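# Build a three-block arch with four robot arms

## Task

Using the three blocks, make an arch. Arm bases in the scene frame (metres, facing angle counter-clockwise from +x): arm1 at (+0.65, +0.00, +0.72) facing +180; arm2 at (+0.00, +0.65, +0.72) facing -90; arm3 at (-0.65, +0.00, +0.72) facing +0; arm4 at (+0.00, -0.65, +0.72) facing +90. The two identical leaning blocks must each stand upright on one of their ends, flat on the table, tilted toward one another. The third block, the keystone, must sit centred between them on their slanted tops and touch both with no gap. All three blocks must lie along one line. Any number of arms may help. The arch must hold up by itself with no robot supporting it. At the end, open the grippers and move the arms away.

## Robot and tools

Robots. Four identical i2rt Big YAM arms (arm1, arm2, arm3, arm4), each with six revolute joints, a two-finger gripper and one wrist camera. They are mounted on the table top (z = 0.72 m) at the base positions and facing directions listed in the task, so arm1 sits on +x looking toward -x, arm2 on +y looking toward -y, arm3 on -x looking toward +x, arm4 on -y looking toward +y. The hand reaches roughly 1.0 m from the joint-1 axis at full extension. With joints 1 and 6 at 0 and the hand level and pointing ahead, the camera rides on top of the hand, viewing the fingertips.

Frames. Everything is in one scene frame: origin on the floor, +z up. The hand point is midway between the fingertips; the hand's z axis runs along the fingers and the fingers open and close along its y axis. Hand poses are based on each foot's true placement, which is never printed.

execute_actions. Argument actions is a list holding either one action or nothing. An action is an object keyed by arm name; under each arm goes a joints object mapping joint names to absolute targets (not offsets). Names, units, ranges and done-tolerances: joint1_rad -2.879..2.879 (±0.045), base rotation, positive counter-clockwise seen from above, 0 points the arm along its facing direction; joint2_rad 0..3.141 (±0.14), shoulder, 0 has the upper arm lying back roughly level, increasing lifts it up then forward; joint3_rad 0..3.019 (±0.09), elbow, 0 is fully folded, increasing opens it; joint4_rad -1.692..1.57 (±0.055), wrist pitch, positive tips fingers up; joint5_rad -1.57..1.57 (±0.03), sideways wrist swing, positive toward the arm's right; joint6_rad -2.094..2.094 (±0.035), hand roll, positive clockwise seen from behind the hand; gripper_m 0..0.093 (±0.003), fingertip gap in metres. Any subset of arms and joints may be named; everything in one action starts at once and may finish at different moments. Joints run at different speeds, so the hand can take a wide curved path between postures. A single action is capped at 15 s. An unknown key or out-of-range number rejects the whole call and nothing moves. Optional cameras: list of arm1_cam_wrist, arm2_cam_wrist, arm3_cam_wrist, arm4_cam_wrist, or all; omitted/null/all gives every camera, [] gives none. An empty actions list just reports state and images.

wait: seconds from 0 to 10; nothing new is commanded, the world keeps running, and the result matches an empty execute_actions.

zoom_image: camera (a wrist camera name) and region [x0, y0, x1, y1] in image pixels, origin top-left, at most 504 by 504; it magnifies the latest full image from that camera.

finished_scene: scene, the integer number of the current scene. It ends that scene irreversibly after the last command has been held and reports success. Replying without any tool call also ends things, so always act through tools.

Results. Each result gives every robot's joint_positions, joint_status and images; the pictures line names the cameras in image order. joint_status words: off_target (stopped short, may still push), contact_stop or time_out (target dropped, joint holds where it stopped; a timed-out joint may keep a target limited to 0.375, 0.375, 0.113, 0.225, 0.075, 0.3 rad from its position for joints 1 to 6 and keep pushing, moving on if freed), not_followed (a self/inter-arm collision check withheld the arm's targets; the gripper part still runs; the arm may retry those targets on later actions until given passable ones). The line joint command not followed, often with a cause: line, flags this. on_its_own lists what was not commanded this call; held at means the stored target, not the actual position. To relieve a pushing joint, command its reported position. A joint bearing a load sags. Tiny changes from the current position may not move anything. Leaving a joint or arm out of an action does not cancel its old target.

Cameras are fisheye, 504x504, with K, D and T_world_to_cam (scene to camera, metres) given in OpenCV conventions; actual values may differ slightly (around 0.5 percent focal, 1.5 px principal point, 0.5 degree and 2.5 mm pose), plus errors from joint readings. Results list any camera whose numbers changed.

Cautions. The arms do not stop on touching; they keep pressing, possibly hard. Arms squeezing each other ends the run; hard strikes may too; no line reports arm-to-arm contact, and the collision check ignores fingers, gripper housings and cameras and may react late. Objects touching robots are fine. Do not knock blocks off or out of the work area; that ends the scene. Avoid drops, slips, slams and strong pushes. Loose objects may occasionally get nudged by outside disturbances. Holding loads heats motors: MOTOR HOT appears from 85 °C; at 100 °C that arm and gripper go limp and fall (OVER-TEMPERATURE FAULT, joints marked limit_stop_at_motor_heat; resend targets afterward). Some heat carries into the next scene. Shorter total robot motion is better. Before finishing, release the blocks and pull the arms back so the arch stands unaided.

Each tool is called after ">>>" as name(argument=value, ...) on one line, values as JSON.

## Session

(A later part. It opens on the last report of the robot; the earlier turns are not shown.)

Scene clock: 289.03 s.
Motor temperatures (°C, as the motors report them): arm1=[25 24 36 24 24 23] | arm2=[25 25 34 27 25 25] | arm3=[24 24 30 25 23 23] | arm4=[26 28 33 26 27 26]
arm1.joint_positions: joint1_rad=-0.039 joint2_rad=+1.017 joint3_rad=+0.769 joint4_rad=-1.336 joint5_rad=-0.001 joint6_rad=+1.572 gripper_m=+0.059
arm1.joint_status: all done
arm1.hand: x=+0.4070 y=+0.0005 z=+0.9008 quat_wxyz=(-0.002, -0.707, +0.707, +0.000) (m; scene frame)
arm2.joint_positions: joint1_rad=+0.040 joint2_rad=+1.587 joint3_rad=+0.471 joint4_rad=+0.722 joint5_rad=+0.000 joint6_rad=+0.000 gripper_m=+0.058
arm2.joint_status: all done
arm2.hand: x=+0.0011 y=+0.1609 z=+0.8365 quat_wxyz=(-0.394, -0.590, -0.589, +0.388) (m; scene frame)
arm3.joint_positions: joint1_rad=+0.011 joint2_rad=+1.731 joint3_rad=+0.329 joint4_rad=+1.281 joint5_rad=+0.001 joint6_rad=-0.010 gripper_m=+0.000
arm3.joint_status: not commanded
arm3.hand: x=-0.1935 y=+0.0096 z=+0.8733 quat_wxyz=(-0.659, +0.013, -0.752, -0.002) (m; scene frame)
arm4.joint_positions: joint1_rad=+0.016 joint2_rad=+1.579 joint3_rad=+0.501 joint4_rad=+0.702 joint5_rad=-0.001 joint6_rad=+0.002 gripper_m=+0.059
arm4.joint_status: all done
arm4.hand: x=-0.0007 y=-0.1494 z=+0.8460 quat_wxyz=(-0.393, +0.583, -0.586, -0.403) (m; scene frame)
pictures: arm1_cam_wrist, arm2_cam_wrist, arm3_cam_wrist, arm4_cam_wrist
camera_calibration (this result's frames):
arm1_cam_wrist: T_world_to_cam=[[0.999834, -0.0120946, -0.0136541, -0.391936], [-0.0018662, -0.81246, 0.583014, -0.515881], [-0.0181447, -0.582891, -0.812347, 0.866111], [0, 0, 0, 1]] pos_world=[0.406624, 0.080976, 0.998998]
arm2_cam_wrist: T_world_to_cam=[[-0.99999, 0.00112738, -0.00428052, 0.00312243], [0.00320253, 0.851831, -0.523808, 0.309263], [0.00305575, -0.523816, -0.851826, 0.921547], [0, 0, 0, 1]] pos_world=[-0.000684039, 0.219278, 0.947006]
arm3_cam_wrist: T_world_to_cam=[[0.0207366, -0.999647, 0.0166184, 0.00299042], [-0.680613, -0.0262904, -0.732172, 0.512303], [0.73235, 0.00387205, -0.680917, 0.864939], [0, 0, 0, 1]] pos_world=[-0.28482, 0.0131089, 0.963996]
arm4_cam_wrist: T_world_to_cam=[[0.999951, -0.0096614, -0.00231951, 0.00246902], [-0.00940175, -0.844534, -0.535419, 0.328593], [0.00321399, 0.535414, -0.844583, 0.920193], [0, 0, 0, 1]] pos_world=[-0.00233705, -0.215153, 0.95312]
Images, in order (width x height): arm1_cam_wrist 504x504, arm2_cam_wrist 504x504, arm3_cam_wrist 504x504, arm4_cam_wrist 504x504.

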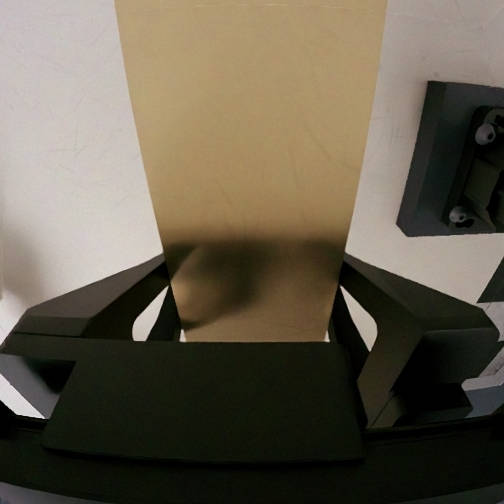

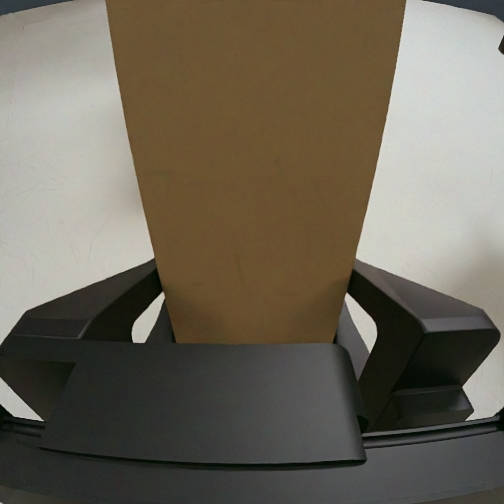

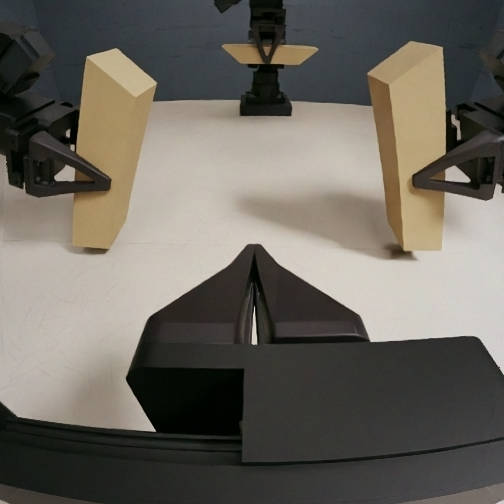

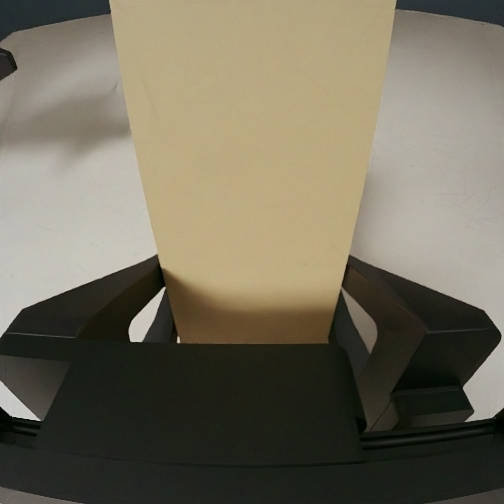

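>>> execute_actions(actions=[{"arm2":{"joints":{"joint2_rad":1.68,"joint3_rad":0.655,"joint4_rad":0.815}},"arm4":{"joints":{"joint2_rad":1.703,"joint3_rad":0.68,"joint4_rad":0.815}}}], cameras=["arm3_cam_wrist"])

Scene clock: 342.03 s.
Motor temperatures (°C, as the motors report them): arm1=[25 24 39 24 24 23] | arm2=[25 25 33 27 25 25] | arm3=[24 24 29 25 23 23] | arm4=[26 29 33 26 27 26]
arm1.joint_positions: joint1_rad=-0.039 joint2_rad=+1.017 joint3_rad=+0.769 joint4_rad=-1.336 joint5_rad=-0.001 joint6_rad=+1.572 gripper_m=+0.059
arm1.joint_status: not commanded
arm1.hand: x=+0.4070 y=+0.0005 z=+0.9008 quat_wxyz=(-0.002, -0.707, +0.708, +0.000) (m; scene frame)
arm2.joint_positions: joint1_rad=+0.040 joint2_rad=+1.709 joint3_rad=+0.607 joint4_rad=+0.768 joint5_rad=+0.000 joint6_rad=+0.000 gripper_m=+0.058
arm2.joint_status: all done
arm2.hand: x=+0.0013 y=+0.1054 z=+0.8408 quat_wxyz=(-0.412, -0.578, -0.577, +0.405) (m; scene frame)
arm3.joint_positions: joint1_rad=+0.011 joint2_rad=+1.731 joint3_rad=+0.329 joint4_rad=+1.281 joint5_rad=+0.001 joint6_rad=-0.010 gripper_m=+0.000
arm3.joint_status: not commanded
arm3.hand: x=-0.1935 y=+0.0096 z=+0.8733 quat_wxyz=(-0.659, +0.013, -0.752, -0.002) (m; scene frame)
arm4.joint_positions: joint1_rad=+0.016 joint2_rad=+1.726 joint3_rad=+0.643 joint4_rad=+0.768 joint5_rad=-0.001 joint6_rad=+0.002 gripper_m=+0.059
arm4.joint_status: all done
arm4.hand: x=-0.0009 y=-0.0914 z=+0.8447 quat_wxyz=(-0.411, +0.571, -0.574, -0.420) (m; scene frame)
pictures: arm3_cam_wrist
camera_calibration (this result's frames):
arm3_cam_wrist: T_world_to_cam=[[0.0207366, -0.999647, 0.0166184, 0.00299042], [-0.680613, -0.0262904, -0.732172, 0.512303], [0.73235, 0.00387205, -0.680917, 0.864939], [0, 0, 0, 1]] pos_world=[-0.28482, 0.0131089, 0.963996]
Images, in order (width x height): arm3_cam_wrist 504x504.

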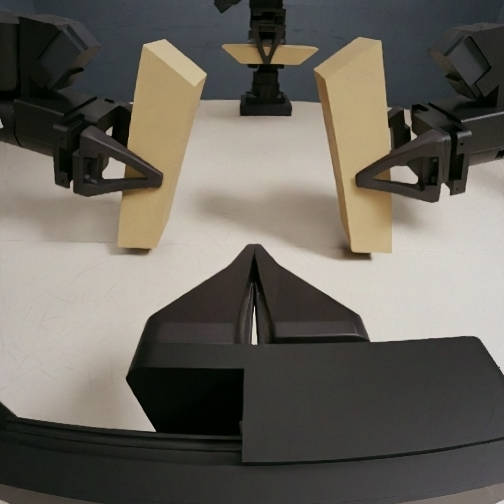

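>>> execute_actions(actions=[{"arm2":{"joints":{"joint2_rad":1.717,"joint3_rad":0.625,"joint4_rad":0.858}},"arm4":{"joints":{"joint2_rad":1.744,"joint3_rad":0.645,"joint4_rad":0.86}}}], cameras=["arm3_cam_wrist"])

>>> zoom_image(camera="arm3_cam_wrist", region=[90, 30, 430, 290])

Scene clock: 349.80 s.
Motor temperatures (°C, as the motors report them): arm1=[25 24 39 24 24 23] | arm2=[25 25 33 27 25 25] | arm3=[24 24 29 25 23 23] | arm4=[26 29 32 27 27 26]
arm1.joint_positions: joint1_rad=-0.039 joint2_rad=+1.017 joint3_rad=+0.769 joint4_rad=-1.336 joint5_rad=-0.001 joint6_rad=+1.572 gripper_m=+0.059
arm1.joint_status: not commanded
arm1.hand: x=+0.4070 y=+0.0005 z=+0.9008 quat_wxyz=(-0.002, -0.707, +0.708, +0.000) (m; scene frame)
arm2.joint_positions: joint1_rad=+0.040 joint2_rad=+1.741 joint3_rad=+0.607 joint4_rad=+0.808 joint5_rad=+0.000 joint6_rad=+0.000 gripper_m=+0.058
arm2.joint_status: all done
arm2.hand: x=+0.0014 y=+0.1041 z=+0.8334 quat_wxyz=(-0.414, -0.576, -0.575, +0.408) (m; scene frame)
arm3.joint_positions: joint1_rad=+0.011 joint2_rad=+1.731 joint3_rad=+0.329 joint4_rad=+1.281 joint5_rad=+0.001 joint6_rad=-0.010 gripper_m=+0.000
arm3.joint_status: not commanded
arm3.hand: x=-0.1935 y=+0.0096 z=+0.8733 quat_wxyz=(-0.659, +0.013, -0.752, -0.002) (m; scene frame)
arm4.joint_positions: joint1_rad=+0.016 joint2_rad=+1.762 joint3_rad=+0.630 joint4_rad=+0.811 joint5_rad=-0.001 joint6_rad=+0.002 gripper_m=+0.059
arm4.joint_status: all done
arm4.hand: x=-0.0011 y=-0.0956 z=+0.8299 quat_wxyz=(-0.409, +0.572, -0.575, -0.418) (m; scene frame)
pictures: arm3_cam_wrist
camera_calibration (this result's frames):
arm3_cam_wrist: T_world_to_cam=[[0.0207366, -0.999647, 0.0166184, 0.00299042], [-0.680613, -0.0262904, -0.732172, 0.512303], [0.73235, 0.00387205, -0.680917, 0.864939], [0, 0, 0, 1]] pos_world=[-0.28482, 0.0131089, 0.963996]
Images, in order (width x height): arm3_cam_wrist 504x504.

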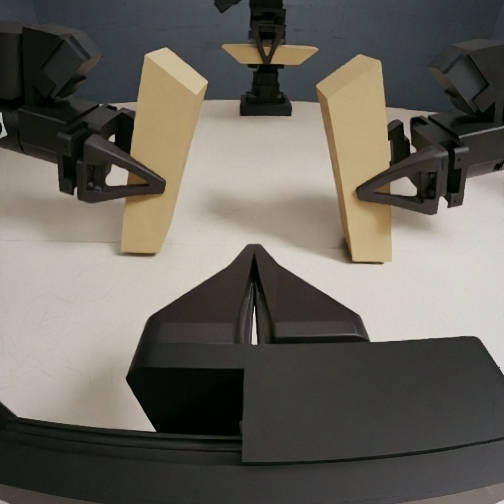

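Region (90, 30, 430, 290) of arm3_cam_wrist's 504x504 image, scaled by 1.482, with more detail than that image has; it fills the top 385 rows of this view, and the rest is white.

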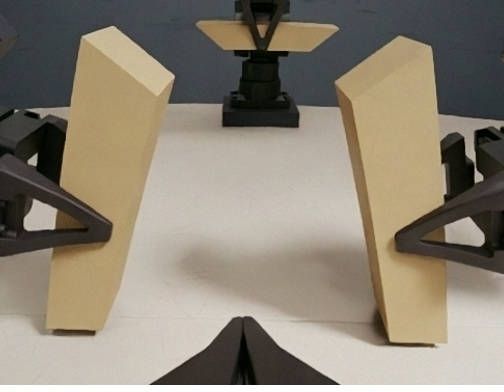

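>>> execute_actions(actions=[{"arm2":{"joints":{"joint2_rad":1.722,"joint3_rad":0.6}},"arm4":{"joints":{"joint2_rad":1.749,"joint3_rad":0.631}}}], cameras=["arm3_cam_wrist"])

>>> zoom_image(camera="arm3_cam_wrist", region=[90, 200, 230, 290])

>>> zoom_image(camera="arm3_cam_wrist", region=[290, 200, 430, 290])

Scene clock: 355.27 s.
Motor temperatures (°C, as the motors report them): arm1=[25 24 40 24 24 23] | arm2=[25 26 33 27 25 25] | arm3=[24 24 29 25 23 23] | arm4=[26 29 32 27 27 26]
arm1.joint_positions: joint1_rad=-0.039 joint2_rad=+1.017 joint3_rad=+0.769 joint4_rad=-1.336 joint5_rad=-0.001 joint6_rad=+1.572 gripper_m=+0.059
arm1.joint_status: not commanded
arm1.hand: x=+0.4070 y=+0.0005 z=+0.9008 quat_wxyz=(-0.002, -0.707, +0.708, +0.000) (m; scene frame)
arm2.joint_positions: joint1_rad=+0.040 joint2_rad=+1.743 joint3_rad=+0.579 joint4_rad=+0.812 joint5_rad=+0.000 joint6_rad=+0.000 gripper_m=+0.058
arm2.joint_status: all done
arm2.hand: x=+0.0014 y=+0.1160 z=+0.8226 quat_wxyz=(-0.407, -0.581, -0.580, +0.400) (m; scene frame)
arm3.joint_positions: joint1_rad=+0.011 joint2_rad=+1.731 joint3_rad=+0.329 joint4_rad=+1.281 joint5_rad=+0.001 joint6_rad=-0.010 gripper_m=+0.000
arm3.joint_status: not commanded
arm3.hand: x=-0.1935 y=+0.0096 z=+0.8733 quat_wxyz=(-0.659, +0.013, -0.752, -0.002) (m; scene frame)
arm4.joint_positions: joint1_rad=+0.016 joint2_rad=+1.762 joint3_rad=+0.618 joint4_rad=+0.812 joint5_rad=-0.001 joint6_rad=+0.002 gripper_m=+0.059
arm4.joint_status: all done
arm4.hand: x=-0.0011 y=-0.1007 z=+0.8254 quat_wxyz=(-0.406, +0.574, -0.577, -0.415) (m; scene frame)
pictures: arm3_cam_wrist
camera_calibration (this result's frames):
arm3_cam_wrist: T_world_to_cam=[[0.0207366, -0.999647, 0.0166184, 0.00299042], [-0.680613, -0.0262904, -0.732172, 0.512303], [0.73235, 0.00387205, -0.680917, 0.864939], [0, 0, 0, 1]] pos_world=[-0.28482, 0.0131089, 0.963996]
Images, in order (width x height): arm3_cam_wrist 504x504.

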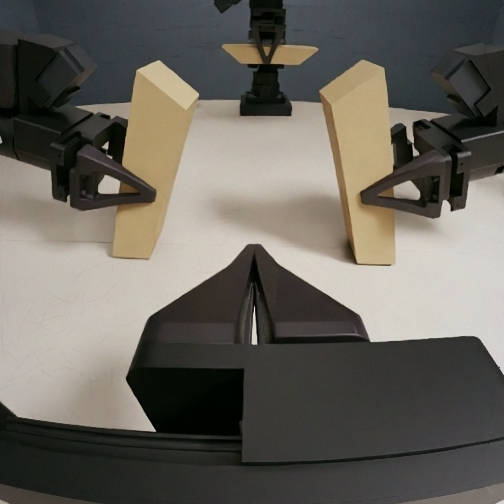

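Region (90, 200, 230, 290) of arm3_cam_wrist's 504x504 image, scaled by 3.600, with more detail than that image has; it fills the top 324 rows of this view, and the rest is white.

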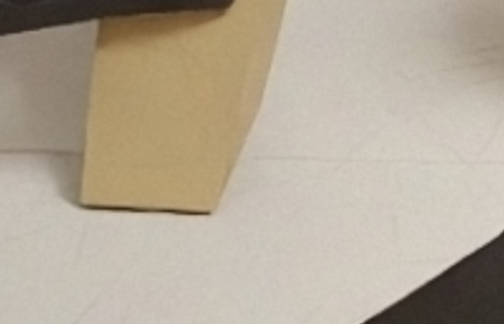

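Region (290, 200, 430, 290) of arm3_cam_wrist's 504x504 image, scaled by 3.600, with more detail than that image has; it fills the top 324 rows of this view, and the rest is white.

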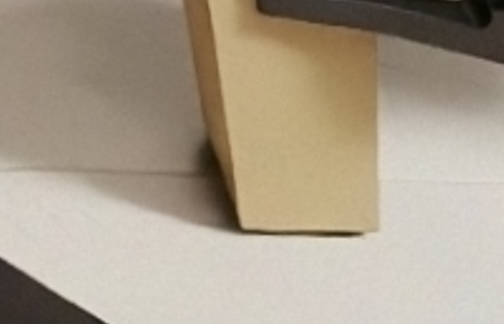

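>>> execute_actions(actions=[{"arm2":{"joints":{"joint2_rad":1.737}},"arm4":{"joints":{"joint2_rad":1.768}}}], cameras=["arm3_cam_wrist"])

>>> zoom_image(camera="arm3_cam_wrist", region=[90, 200, 230, 290])

>>> zoom_image(camera="arm3_cam_wrist", region=[290, 200, 430, 290])

>>> zoom_image(camera="arm3_cam_wrist", region=[120, 40, 400, 140])

Scene clock: 362.87 s.
Motor temperatures (°C, as the motors report them): arm1=[25 24 40 24 24 23] | arm2=[25 26 32 27 25 25] | arm3=[24 24 29 25 23 23] | arm4=[26 29 31 27 27 26]
arm1.joint_positions: joint1_rad=-0.039 joint2_rad=+1.017 joint3_rad=+0.769 joint4_rad=-1.336 joint5_rad=-0.001 joint6_rad=+1.572 gripper_m=+0.059
arm1.joint_status: not commanded
arm1.hand: x=+0.4070 y=+0.0005 z=+0.9008 quat_wxyz=(-0.002, -0.707, +0.708, +0.000) (m; scene frame)
arm2.joint_positions: joint1_rad=+0.040 joint2_rad=+1.752 joint3_rad=+0.579 joint4_rad=+0.815 joint5_rad=+0.000 joint6_rad=+0.000 gripper_m=+0.058
arm2.joint_status: all done
arm2.hand: x=+0.0014 y=+0.1165 z=+0.8184 quat_wxyz=(-0.405, -0.583, -0.582, +0.398) (m; scene frame)
arm3.joint_positions: joint1_rad=+0.011 joint2_rad=+1.731 joint3_rad=+0.329 joint4_rad=+1.281 joint5_rad=+0.001 joint6_rad=-0.010 gripper_m=+0.000
arm3.joint_status: not commanded
arm3.hand: x=-0.1935 y=+0.0096 z=+0.8733 quat_wxyz=(-0.659, +0.013, -0.752, -0.002) (m; scene frame)
arm4.joint_positions: joint1_rad=+0.016 joint2_rad=+1.774 joint3_rad=+0.618 joint4_rad=+0.818 joint5_rad=-0.001 joint6_rad=+0.000 gripper_m=+0.059
arm4.joint_status: all done
arm4.hand: x=-0.0012 y=-0.1011 z=+0.8205 quat_wxyz=(-0.404, +0.576, -0.578, -0.413) (m; scene frame)
pictures: arm3_cam_wrist
camera_calibration (this result's frames):
arm3_cam_wrist: T_world_to_cam=[[0.0207366, -0.999647, 0.0166184, 0.00299042], [-0.680613, -0.0262904, -0.732172, 0.512303], [0.73235, 0.00387205, -0.680917, 0.864939], [0, 0, 0, 1]] pos_world=[-0.28482, 0.0131089, 0.963996]
Images, in order (width x height): arm3_cam_wrist 504x504.

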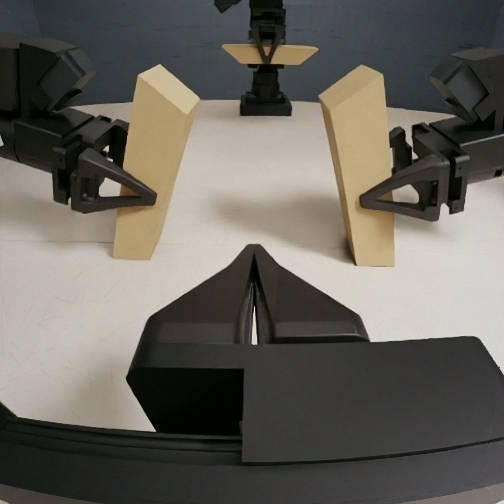

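Region (90, 200, 230, 290) of arm3_cam_wrist's 504x504 image, scaled by 3.600, with more detail than that image has; it fills the top 324 rows of this view, and the rest is white.

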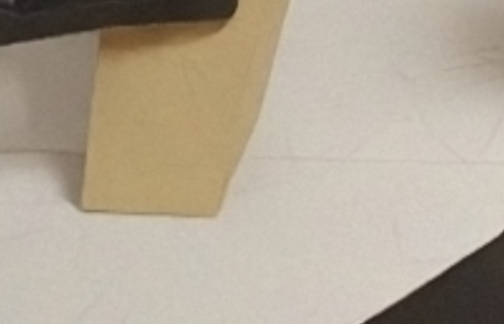

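Region (290, 200, 430, 290) of arm3_cam_wrist's 504x504 image, scaled by 3.600, with more detail than that image has; it fills the top 324 rows of this view, and the rest is white.

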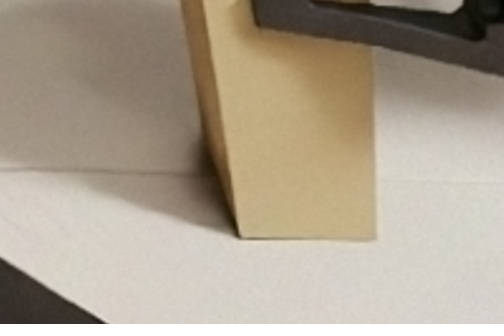

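Region (120, 40, 400, 140) of arm3_cam_wrist's 504x504 image, scaled by 1.800, with more detail than that image has; it fills the top 180 rows of this view, and the rest is white.

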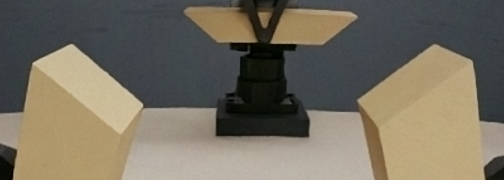

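>>> execute_actions(actions=[{"arm1":{"joints":{"joint2_rad":1.63,"joint3_rad":1.70,"joint4_rad":-1.58}}}], cameras=["arm3_cam_wrist","arm1_cam_wrist"])

Scene clock: 376.33 s.
Motor temperatures (°C, as the motors report them): arm1=[25 24 40 24 24 23] | arm2=[25 26 32 27 25 25] | arm3=[24 25 29 25 23 23] | arm4=[26 29 31 27 27 26]
arm1.joint_positions: joint1_rad=-0.039 joint2_rad=+1.650 joint3_rad=+1.654 joint4_rad=-1.572 joint5_rad=-0.001 joint6_rad=+1.573 gripper_m=+0.059
arm1.joint_status: all done
arm1.hand: x=+0.1539 y=+0.0006 z=+1.0142 quat_wxyz=(-0.007, -0.706, +0.708, +0.006) (m; scene frame)
arm2.joint_positions: joint1_rad=+0.040 joint2_rad=+1.752 joint3_rad=+0.579 joint4_rad=+0.815 joint5_rad=+0.000 joint6_rad=+0.000 gripper_m=+0.058
arm2.joint_status: not commanded
arm2.hand: x=+0.0014 y=+0.1165 z=+0.8184 quat_wxyz=(-0.405, -0.583, -0.582, +0.398) (m; scene frame)
arm3.joint_positions: joint1_rad=+0.011 joint2_rad=+1.731 joint3_rad=+0.329 joint4_rad=+1.281 joint5_rad=+0.001 joint6_rad=-0.010 gripper_m=+0.000
arm3.joint_status: not commanded
arm3.hand: x=-0.1935 y=+0.0096 z=+0.8733 quat_wxyz=(-0.659, +0.013, -0.752, -0.002) (m; scene frame)
arm4.joint_positions: joint1_rad=+0.016 joint2_rad=+1.774 joint3_rad=+0.618 joint4_rad=+0.818 joint5_rad=-0.001 joint6_rad=+0.000 gripper_m=+0.059
arm4.joint_status: not commanded
arm4.hand: x=-0.0012 y=-0.1011 z=+0.8205 quat_wxyz=(-0.404, +0.576, -0.578, -0.413) (m; scene frame)
pictures: arm1_cam_wrist, arm3_cam_wrist
camera_calibration (this result's frames):
arm1_cam_wrist: T_world_to_cam=[[0.999455, -0.0136432, -0.0300483, -0.120588], [0.00643695, -0.812453, 0.582991, -0.583626], [-0.0323667, -0.582867, -0.811923, 0.955477], [0, 0, 0, 1]] pos_world=[0.155205, 0.0811015, 1.1124]
arm3_cam_wrist: T_world_to_cam=[[0.0207366, -0.999647, 0.0166184, 0.00299042], [-0.680613, -0.0262904, -0.732172, 0.512303], [0.73235, 0.00387205, -0.680917, 0.864939], [0, 0, 0, 1]] pos_world=[-0.28482, 0.0131089, 0.963996]
Images, in order (width x height): arm1_cam_wrist 504x504, arm3_cam_wrist 504x504.

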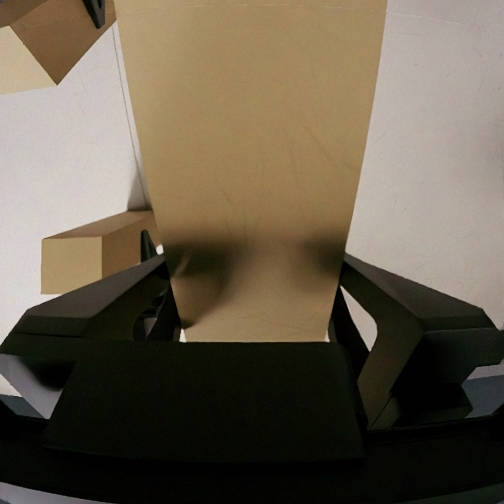

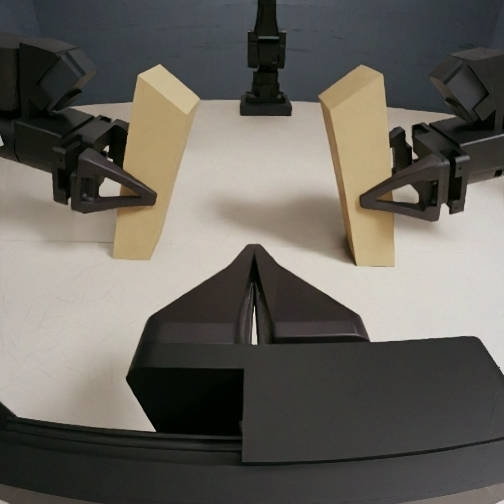

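>>> zoom_image(camera="arm1_cam_wrist", region=[0, 180, 180, 320])

Region (0, 180, 180, 320) of arm1_cam_wrist's 504x504 image, scaled by 2.800, with more detail than that image has.

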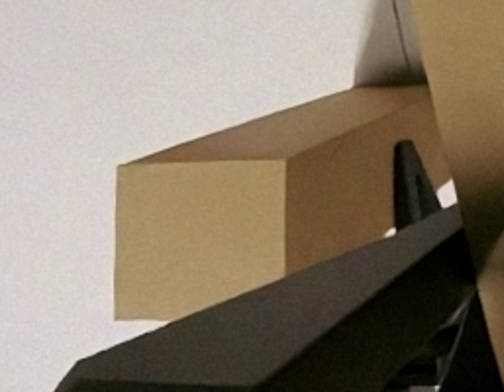

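>>> execute_actions(actions=[{"arm1":{"joints":{"joint2_rad":2.06,"joint3_rad":2.26,"joint4_rad":-1.692}},"arm3":{"joints":{"joint4_rad":1.45}}}], cameras=["arm3_cam_wrist","arm1_cam_wrist"])

Scene clock: 399.53 s.
Motor temperatures (°C, as the motors report them): arm1=[25 26 44 24 24 23] | arm2=[25 26 31 27 25 25] | arm3=[24 25 29 25 23 23] | arm4=[26 29 30 27 27 26]
arm1.joint_positions: joint1_rad=-0.039 joint2_rad=+2.102 joint3_rad=+2.205 joint4_rad=-1.684 joint5_rad=-0.001 joint6_rad=+1.574 gripper_m=+0.059
arm1.joint_status: all done
joint sent to its limit — the command would take arm1.joint4_rad past its lower limit, so that joint was sent only as far as its limit.
arm1.hand: x=+0.0059 y=+0.0005 z=+0.9743 quat_wxyz=(-0.003, -0.706, +0.708, +0.001) (m; scene frame)
arm2.joint_positions: joint1_rad=+0.040 joint2_rad=+1.752 joint3_rad=+0.579 joint4_rad=+0.815 joint5_rad=+0.000 joint6_rad=+0.000 gripper_m=+0.058
arm2.joint_status: not commanded
arm2.hand: x=+0.0014 y=+0.1165 z=+0.8184 quat_wxyz=(-0.405, -0.583, -0.582, +0.398) (m; scene frame)
arm3.joint_positions: joint1_rad=+0.011 joint2_rad=+1.731 joint3_rad=+0.329 joint4_rad=+1.431 joint5_rad=+0.001 joint6_rad=-0.010 gripper_m=+0.000
arm3.joint_status: all done
arm3.hand: x=-0.1914 y=+0.0098 z=+0.9102 quat_wxyz=(-0.714, +0.012, -0.700, -0.003) (m; scene frame)
arm4.joint_positions: joint1_rad=+0.016 joint2_rad=+1.774 joint3_rad=+0.618 joint4_rad=+0.818 joint5_rad=-0.001 joint6_rad=+0.000 gripper_m=+0.059
arm4.joint_status: not commanded
arm4.hand: x=-0.0012 y=-0.1011 z=+0.8205 quat_wxyz=(-0.404, +0.576, -0.578, -0.413) (m; scene frame)
pictures: arm1_cam_wrist, arm3_cam_wrist
camera_calibration (this result's frames):
arm1_cam_wrist: T_world_to_cam=[[0.999762, -0.014006, -0.0167008, 0.0130724], [-0.0016426, -0.812453, 0.583025, -0.559476], [-0.0217344, -0.582859, -0.812283, 0.91856], [0, 0, 0, 1]] pos_world=[0.00597607, 0.0810264, 1.07254]
arm3_cam_wrist: T_world_to_cam=[[0.0187449, -0.999691, 0.0163366, 0.00237499], [-0.563318, -0.024059, -0.82589, 0.64845], [0.826028, 0.00627851, -0.563595, 0.799637], [0, 0, 0, 1]] pos_world=[-0.295283, 0.0129548, 0.986181]
Images, in order (width x height): arm1_cam_wrist 504x504, arm3_cam_wrist 504x504.

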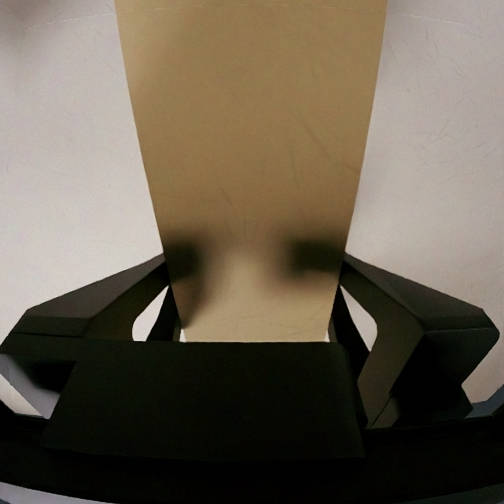

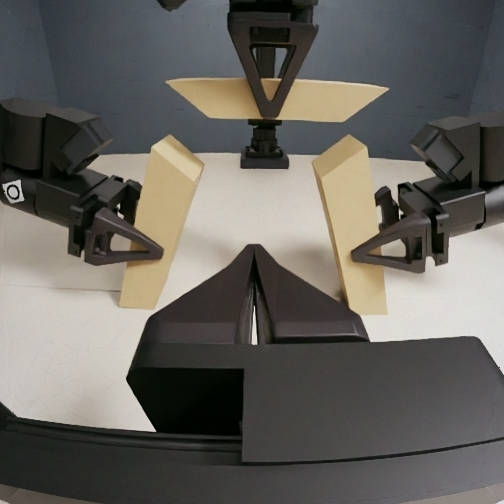

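>>> execute_actions(actions=[{"arm1":{"joints":{"joint1_rad":-0.071,"joint2_rad":2.097,"joint3_rad":2.20,"joint4_rad":-1.617,"joint6_rad":1.54}}}])

>>> zoom_image(camera="arm3_cam_wrist", region=[130, 60, 400, 220])

Scene clock: 410.27 s.
Motor temperatures (°C, as the motors report them): arm1=[25 28 45 24 24 23] | arm2=[25 26 31 27 25 25] | arm3=[24 25 29 26 23 23] | arm4=[26 29 30 27 27 26]
arm1.joint_positions: joint1_rad=-0.069 joint2_rad=+2.102 joint3_rad=+2.187 joint4_rad=-1.627 joint5_rad=-0.001 joint6_rad=+1.550 gripper_m=+0.059
arm1.joint_status: all done
arm1.hand: x=-0.0041 y=+0.0201 z=+0.9674 quat_wxyz=(-0.016, -0.704, +0.710, +0.015) (m; scene frame)
arm2.joint_positions: joint1_rad=+0.040 joint2_rad=+1.752 joint3_rad=+0.579 joint4_rad=+0.815 joint5_rad=+0.000 joint6_rad=+0.000 gripper_m=+0.058
arm2.joint_status: not commanded
arm2.hand: x=+0.0014 y=+0.1165 z=+0.8184 quat_wxyz=(-0.405, -0.583, -0.582, +0.398) (m; scene frame)
arm3.joint_positions: joint1_rad=+0.011 joint2_rad=+1.731 joint3_rad=+0.329 joint4_rad=+1.431 joint5_rad=+0.001 joint6_rad=-0.010 gripper_m=+0.000
arm3.joint_status: not commanded
arm3.hand: x=-0.1914 y=+0.0098 z=+0.9102 quat_wxyz=(-0.714, +0.012, -0.700, -0.003) (m; scene frame)
arm4.joint_positions: joint1_rad=+0.016 joint2_rad=+1.774 joint3_rad=+0.618 joint4_rad=+0.818 joint5_rad=-0.001 joint6_rad=+0.000 gripper_m=+0.059
arm4.joint_status: not commanded
arm4.hand: x=-0.0012 y=-0.1011 z=+0.8205 quat_wxyz=(-0.404, +0.576, -0.578, -0.413) (m; scene frame)
pictures: arm1_cam_wrist, arm2_cam_wrist, arm3_cam_wrist, arm4_cam_wrist
camera_calibration (this result's frames):
arm1_cam_wrist: T_world_to_cam=[[0.998264, -0.0205219, -0.0552106, 0.0606598], [0.015489, -0.81289, 0.582211, -0.538692], [-0.0568282, -0.582055, -0.811161, 0.922961], [0, 0, 0, 1]] pos_world=[0.000239552, 0.100562, 1.06565]
arm2_cam_wrist: T_world_to_cam=[[-0.999989, 0.00127205, -0.00448303, 0.0035909], [0.00354381, 0.832292, -0.554326, 0.364906], [0.00302606, -0.554335, -0.832288, 0.870359], [0, 0, 0, 1]] pos_world=[-0.000336058, 0.178758, 0.926683]
arm3_cam_wrist: T_world_to_cam=[[0.0187449, -0.999691, 0.0163366, 0.00237499], [-0.563318, -0.024059, -0.82589, 0.64845], [0.826028, 0.00627851, -0.563595, 0.799637], [0, 0, 0, 1]] pos_world=[-0.295283, 0.0129548, 0.986181]
arm4_cam_wrist: T_world_to_cam=[[0.999954, -0.00948809, -0.00139396, 0.00260708], [-0.00860614, -0.823711, -0.566945, 0.383728], [0.004231, 0.56693, -0.823755, 0.858923], [0, 0, 0, 1]] pos_world=[-0.00293865, -0.170844, 0.925099]
Images, in order (width x height): arm1_cam_wrist 504x504, arm2_cam_wrist 504x504, arm3_cam_wrist 504x504, arm4_cam_wrist 504x504.

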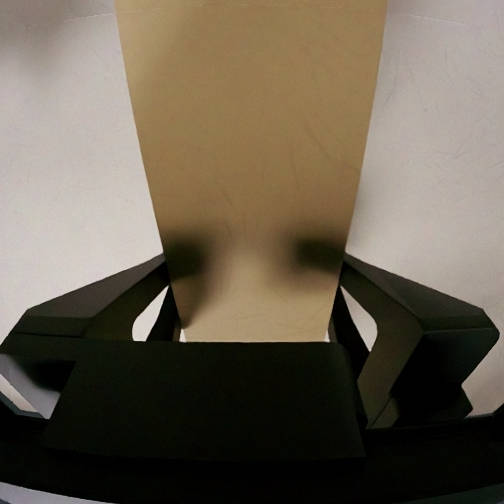

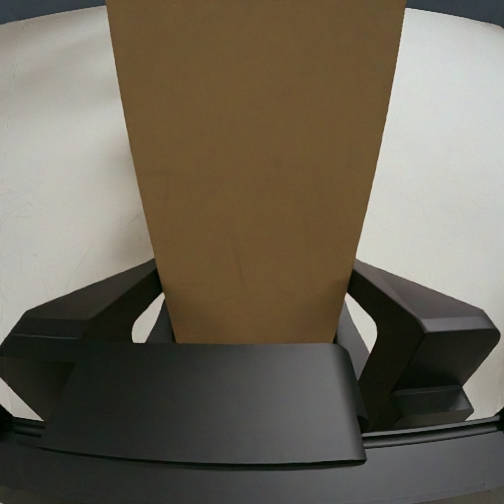

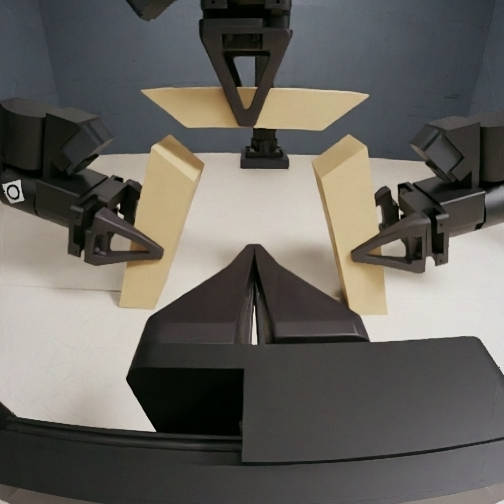

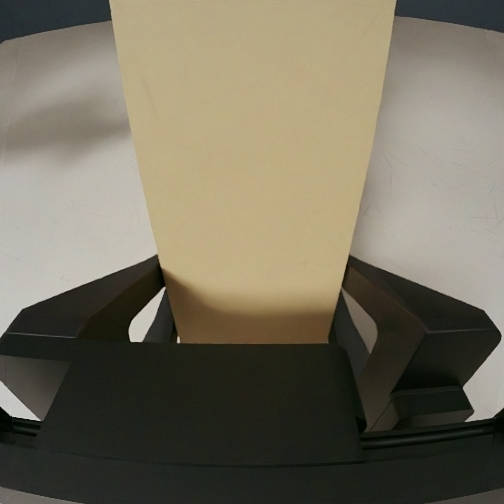

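Region (130, 60, 400, 220) of arm3_cam_wrist's 504x504 image, scaled by 1.867, with more detail than that image has; it fills the top 299 rows of this view, and the rest is white.

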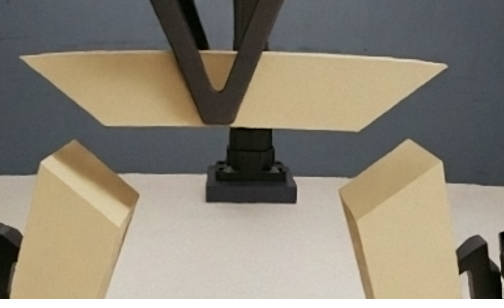

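>>> execute_actions(actions=[{"arm1":{"joints":{"joint1_rad":-0.057,"joint2_rad":2.135}}}], cameras=["arm3_cam_wrist"])

>>> zoom_image(camera="arm3_cam_wrist", region=[130, 60, 400, 220])

Scene clock: 418.17 s.
Motor temperatures (°C, as the motors report them): arm1=[25 29 44 24 24 23] | arm2=[25 26 31 27 25 25] | arm3=[24 25 29 26 23 23] | arm4=[26 29 30 27 27 26]
arm1.joint_positions: joint1_rad=-0.068 joint2_rad=+2.148 joint3_rad=+2.187 joint4_rad=-1.626 joint5_rad=-0.001 joint6_rad=+1.550 gripper_m=+0.059
arm1.joint_status: all done
arm1.hand: x=-0.0079 y=+0.0197 z=+0.9382 quat_wxyz=(-0.001, -0.704, +0.710, -0.001) (m; scene frame)
arm2.joint_positions: joint1_rad=+0.040 joint2_rad=+1.752 joint3_rad=+0.579 joint4_rad=+0.815 joint5_rad=+0.000 joint6_rad=+0.000 gripper_m=+0.058
arm2.joint_status: not commanded
arm2.hand: x=+0.0014 y=+0.1165 z=+0.8184 quat_wxyz=(-0.405, -0.583, -0.582, +0.398) (m; scene frame)
arm3.joint_positions: joint1_rad=+0.011 joint2_rad=+1.731 joint3_rad=+0.329 joint4_rad=+1.431 joint5_rad=+0.001 joint6_rad=-0.010 gripper_m=+0.000
arm3.joint_status: not commanded
arm3.hand: x=-0.1914 y=+0.0098 z=+0.9102 quat_wxyz=(-0.714, +0.012, -0.700, -0.003) (m; scene frame)
arm4.joint_positions: joint1_rad=+0.016 joint2_rad=+1.774 joint3_rad=+0.618 joint4_rad=+0.818 joint5_rad=-0.001 joint6_rad=+0.000 gripper_m=+0.059
arm4.joint_status: not commanded
arm4.hand: x=-0.0012 y=-0.1011 z=+0.8205 quat_wxyz=(-0.404, +0.576, -0.578, -0.413) (m; scene frame)
pictures: arm3_cam_wrist
camera_calibration (this result's frames):
arm3_cam_wrist: T_world_to_cam=[[0.0187449, -0.999691, 0.0163366, 0.00237499], [-0.563318, -0.024059, -0.82589, 0.64845], [0.826028, 0.00627851, -0.563595, 0.799637], [0, 0, 0, 1]] pos_world=[-0.295283, 0.0129548, 0.986181]
Images, in order (width x height): arm3_cam_wrist 504x504.

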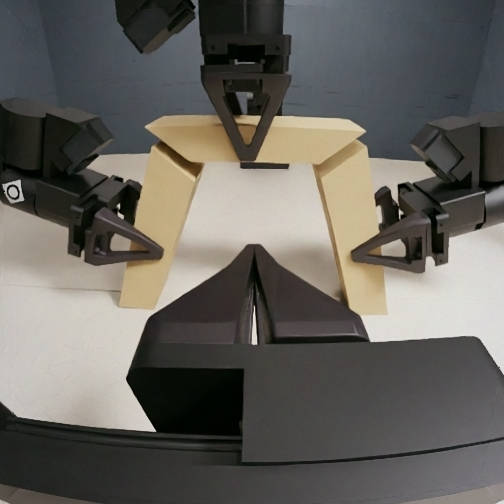

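Region (130, 60, 400, 220) of arm3_cam_wrist's 504x504 image, scaled by 1.867, with more detail than that image has; it fills the top 299 rows of this view, and the rest is white.

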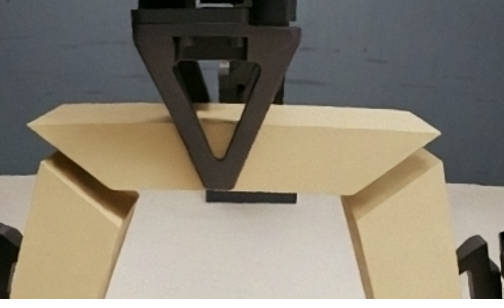

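>>> execute_actions(actions=[{"arm1":{"joints":{"joint1_rad":-0.05,"joint2_rad":2.153}}}], cameras=["arm3_cam_wrist","arm1_cam_wrist"])

>>> zoom_image(camera="arm3_cam_wrist", region=[130, 60, 400, 220])

Scene clock: 427.43 s.
Motor temperatures (°C, as the motors report them): arm1=[25 30 43 24 24 23] | arm2=[25 26 31 27 25 25] | arm3=[24 25 29 26 23 23] | arm4=[26 29 30 27 27 26]
arm1.joint_positions: joint1_rad=-0.058 joint2_rad=+2.153 joint3_rad=+2.187 joint4_rad=-1.626 joint5_rad=-0.001 joint6_rad=+1.550 gripper_m=+0.059
arm1.joint_status: all done
arm1.hand: x=-0.0083 y=+0.0129 z=+0.9348 quat_wxyz=(+0.001, -0.708, +0.706, -0.003) (m; scene frame)
arm2.joint_positions: joint1_rad=+0.040 joint2_rad=+1.752 joint3_rad=+0.579 joint4_rad=+0.815 joint5_rad=+0.000 joint6_rad=+0.000 gripper_m=+0.058
arm2.joint_status: not commanded
arm2.hand: x=+0.0014 y=+0.1165 z=+0.8184 quat_wxyz=(-0.405, -0.583, -0.582, +0.398) (m; scene frame)
arm3.joint_positions: joint1_rad=+0.011 joint2_rad=+1.731 joint3_rad=+0.329 joint4_rad=+1.431 joint5_rad=+0.001 joint6_rad=-0.010 gripper_m=+0.000
arm3.joint_status: not commanded
arm3.hand: x=-0.1914 y=+0.0098 z=+0.9102 quat_wxyz=(-0.714, +0.012, -0.700, -0.003) (m; scene frame)
arm4.joint_positions: joint1_rad=+0.016 joint2_rad=+1.774 joint3_rad=+0.618 joint4_rad=+0.818 joint5_rad=-0.001 joint6_rad=+0.000 gripper_m=+0.059
arm4.joint_status: not commanded
arm4.hand: x=-0.0012 y=-0.1011 z=+0.8205 quat_wxyz=(-0.404, +0.576, -0.578, -0.413) (m; scene frame)
pictures: arm1_cam_wrist, arm3_cam_wrist
camera_calibration (this result's frames):
arm1_cam_wrist: T_world_to_cam=[[0.999943, -0.00903246, -0.00566793, 0.0164949], [-0.00403046, -0.812232, 0.583321, -0.526753], [-0.0098725, -0.583265, -0.812222, 0.893417], [0, 0, 0, 1]] pos_world=[-0.00979672, 0.0934029, 1.03301]
arm3_cam_wrist: T_world_to_cam=[[0.0187449, -0.999691, 0.0163366, 0.00237499], [-0.563318, -0.024059, -0.82589, 0.64845], [0.826028, 0.00627851, -0.563595, 0.799637], [0, 0, 0, 1]] pos_world=[-0.295283, 0.0129548, 0.986181]
Images, in order (width x height): arm1_cam_wrist 504x504, arm3_cam_wrist 504x504.

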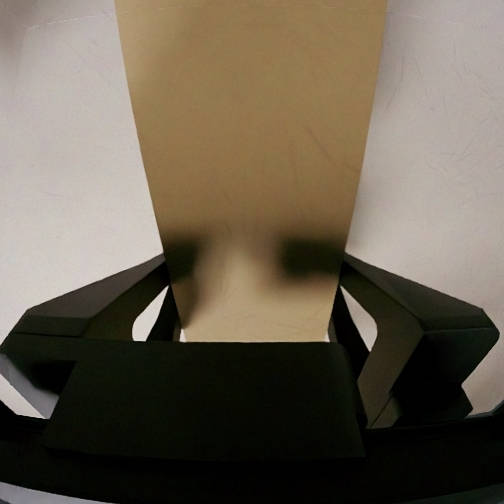

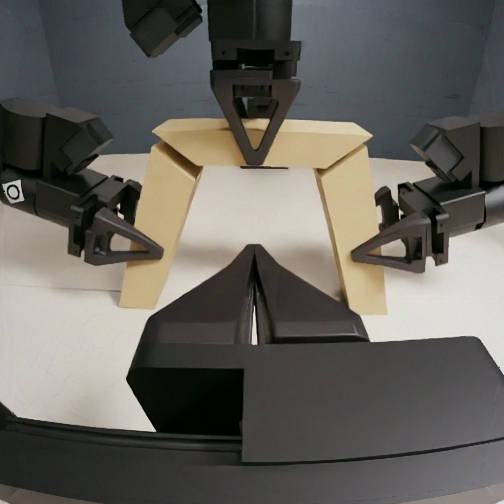

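Region (130, 60, 400, 220) of arm3_cam_wrist's 504x504 image, scaled by 1.867, with more detail than that image has; it fills the top 299 rows of this view, and the rest is white.

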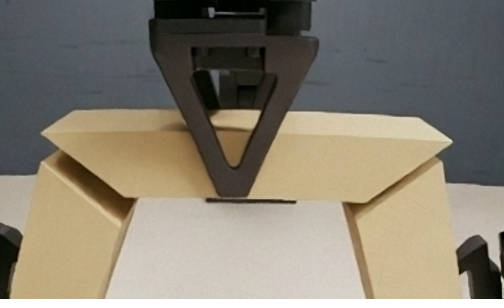

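>>> execute_actions(actions=[{"arm3":{"joints":{"joint1_rad":-0.3,"joint2_rad":1.1,"joint3_rad":1.62,"joint4_rad":-0.93}}}], cameras=[])

>>> execute_actions(actions=[{"arm3":{"joints":{"joint2_rad":1.63}}}], cameras=["arm3_cam_wrist"])

Scene clock: 456.23 s.
Motor temperatures (°C, as the motors report them): arm1=[25 31 42 24 24 23] | arm2=[25 26 31 27 25 25] | arm3=[24 25 30 26 23 23] | arm4=[26 29 30 27 27 26]
arm1.joint_positions: joint1_rad=-0.058 joint2_rad=+2.153 joint3_rad=+2.187 joint4_rad=-1.626 joint5_rad=-0.001 joint6_rad=+1.550 gripper_m=+0.059
arm1.joint_status: not commanded
arm1.hand: x=-0.0083 y=+0.0129 z=+0.9348 quat_wxyz=(+0.001, -0.708, +0.706, -0.003) (m; scene frame)
arm2.joint_positions: joint1_rad=+0.040 joint2_rad=+1.752 joint3_rad=+0.579 joint4_rad=+0.815 joint5_rad=+0.000 joint6_rad=+0.000 gripper_m=+0.058
arm2.joint_status: not commanded
arm2.hand: x=+0.0014 y=+0.1165 z=+0.8184 quat_wxyz=(-0.405, -0.583, -0.582, +0.398) (m; scene frame)
arm3.joint_positions: joint1_rad=-0.298 joint2_rad=+1.107 joint3_rad=+1.560 joint4_rad=-0.926 joint5_rad=+0.000 joint6_rad=-0.010 gripper_m=+0.000
arm3.joint_status: all done
arm3.hand: x=-0.1910 y=-0.1335 z=+1.3415 quat_wxyz=(-0.512, -0.117, -0.847, +0.080) (m; scene frame)
arm4.joint_positions: joint1_rad=+0.016 joint2_rad=+1.774 joint3_rad=+0.618 joint4_rad=+0.818 joint5_rad=-0.001 joint6_rad=+0.000 gripper_m=+0.059
arm4.joint_status: not commanded
arm4.hand: x=-0.0012 y=-0.1011 z=+0.8205 quat_wxyz=(-0.404, +0.576, -0.578, -0.413) (m; scene frame)
pictures: none
No camera images: the call's "cameras" was empty. Leave "cameras" out to get every camera's image.

Scene clock: 457.73 s.
Motor temperatures (°C, as the motors report them): arm1=[25 31 42 24 24 23] | arm2=[25 26 31 27 25 25] | arm3=[24 25 30 26 23 23] | arm4=[26 29 30 27 27 26]
arm1.joint_positions: joint1_rad=-0.058 joint2_rad=+2.153 joint3_rad=+2.187 joint4_rad=-1.626 joint5_rad=-0.001 joint6_rad=+1.550 gripper_m=+0.059
arm1.joint_status: not commanded
arm1.hand: x=-0.0083 y=+0.0129 z=+0.9348 quat_wxyz=(+0.001, -0.708, +0.706, -0.003) (m; scene frame)
arm2.joint_positions: joint1_rad=+0.040 joint2_rad=+1.752 joint3_rad=+0.579 joint4_rad=+0.815 joint5_rad=+0.000 joint6_rad=+0.000 gripper_m=+0.058
arm2.joint_status: not commanded
arm2.hand: x=+0.0014 y=+0.1165 z=+0.8184 quat_wxyz=(-0.405, -0.583, -0.582, +0.398) (m; scene frame)
arm3.joint_positions: joint1_rad=-0.298 joint2_rad=+1.636 joint3_rad=+1.589 joint4_rad=-0.930 joint5_rad=+0.000 joint6_rad=-0.010 gripper_m=+0.000
arm3.joint_status: all done
arm3.hand: x=-0.0422 y=-0.1793 z=+1.0677 quat_wxyz=(-0.285, -0.132, -0.948, +0.046) (m; scene frame)
arm4.joint_positions: joint1_rad=+0.016 joint2_rad=+1.774 joint3_rad=+0.618 joint4_rad=+0.818 joint5_rad=-0.001 joint6_rad=+0.000 gripper_m=+0.059
arm4.joint_status: not commanded
arm4.hand: x=-0.0012 y=-0.1011 z=+0.8205 quat_wxyz=(-0.404, +0.576, -0.578, -0.413) (m; scene frame)
pictures: arm3_cam_wrist
camera_calibration (this result's frames):
arm3_cam_wrist: T_world_to_cam=[[-0.274739, -0.961403, 0.0149009, -0.195977], [-0.960864, 0.275091, 0.0326513, -0.0217283], [-0.0354902, -0.00534718, -0.999356, 1.19316], [0, 0, 0, 1]] pos_world=[-0.0323749, -0.176056, 1.19602]
Images, in order (width x height): arm3_cam_wrist 504x504.

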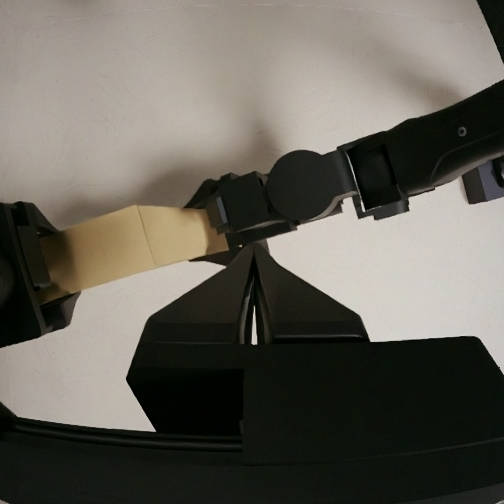

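>>> zoom_image(camera="arm3_cam_wrist", region=[80, 180, 240, 300])

Region (80, 180, 240, 300) of arm3_cam_wrist's 504x504 image, scaled by 3.150, with more detail than that image has; it fills the top 378 rows of this view, and the rest is white.

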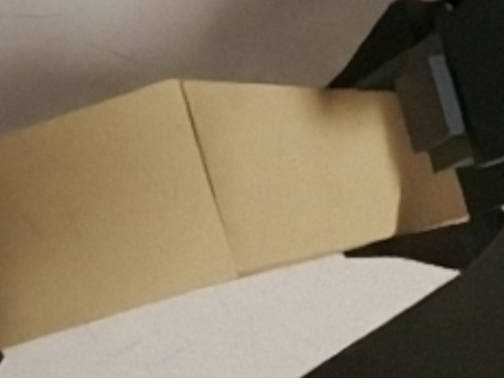

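>>> execute_actions(actions=[{"arm1":{"joints":{"joint2_rad":2.172}}}], cameras=["arm3_cam_wrist"])

>>> zoom_image(camera="arm3_cam_wrist", region=[80, 180, 240, 300])

Scene clock: 464.33 s.
Motor temperatures (°C, as the motors report them): arm1=[25 31 42 24 24 23] | arm2=[25 26 31 28 25 25] | arm3=[24 25 32 25 23 23] | arm4=[26 29 30 27 27 26]
arm1.joint_positions: joint1_rad=-0.058 joint2_rad=+2.167 joint3_rad=+2.187 joint4_rad=-1.623 joint5_rad=-0.001 joint6_rad=+1.550 gripper_m=+0.059
arm1.joint_status: all done
arm1.hand: x=-0.0097 y=+0.0128 z=+0.9260 quat_wxyz=(+0.005, -0.708, +0.706, -0.007) (m; scene frame)
arm2.joint_positions: joint1_rad=+0.040 joint2_rad=+1.752 joint3_rad=+0.579 joint4_rad=+0.815 joint5_rad=+0.000 joint6_rad=+0.000 gripper_m=+0.058
arm2.joint_status: not commanded
arm2.hand: x=+0.0014 y=+0.1165 z=+0.8184 quat_wxyz=(-0.405, -0.583, -0.582, +0.398) (m; scene frame)
arm3.joint_positions: joint1_rad=-0.298 joint2_rad=+1.636 joint3_rad=+1.589 joint4_rad=-0.930 joint5_rad=+0.000 joint6_rad=-0.010 gripper_m=+0.000
arm3.joint_status: not commanded
arm3.hand: x=-0.0422 y=-0.1793 z=+1.0677 quat_wxyz=(-0.285, -0.132, -0.948, +0.046) (m; scene frame)
arm4.joint_positions: joint1_rad=+0.016 joint2_rad=+1.774 joint3_rad=+0.618 joint4_rad=+0.818 joint5_rad=-0.001 joint6_rad=-0.006 gripper_m=+0.059
arm4.joint_status: not commanded
arm4.hand: x=-0.0012 y=-0.1011 z=+0.8203 quat_wxyz=(-0.405, +0.578, -0.576, -0.412) (m; scene frame)
pictures: arm3_cam_wrist
camera_calibration (this result's frames):
arm3_cam_wrist: T_world_to_cam=[[-0.274739, -0.961403, 0.0149009, -0.195977], [-0.960864, 0.275091, 0.0326513, -0.0217283], [-0.0354902, -0.00534718, -0.999356, 1.19316], [0, 0, 0, 1]] pos_world=[-0.0323749, -0.176056, 1.19602]
Images, in order (width x height): arm3_cam_wrist 504x504.

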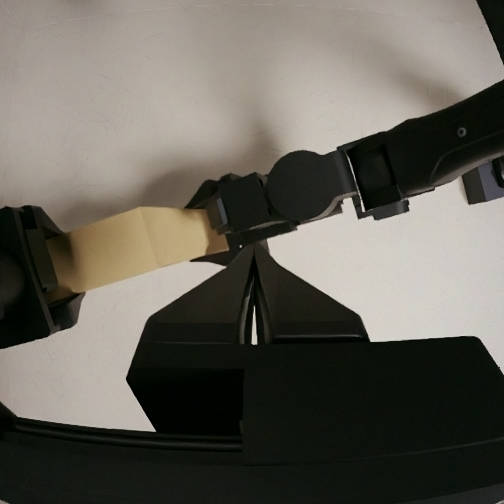

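Region (80, 180, 240, 300) of arm3_cam_wrist's 504x504 image, scaled by 3.150, with more detail than that image has; it fills the top 378 rows of this view, and the rest is white.

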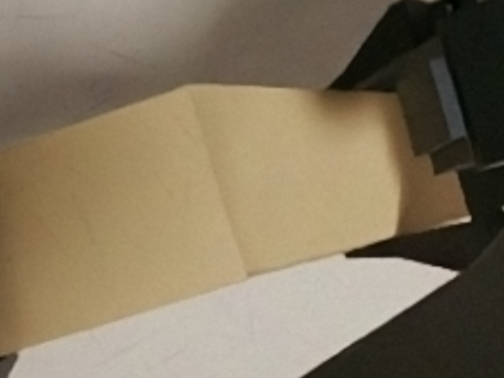

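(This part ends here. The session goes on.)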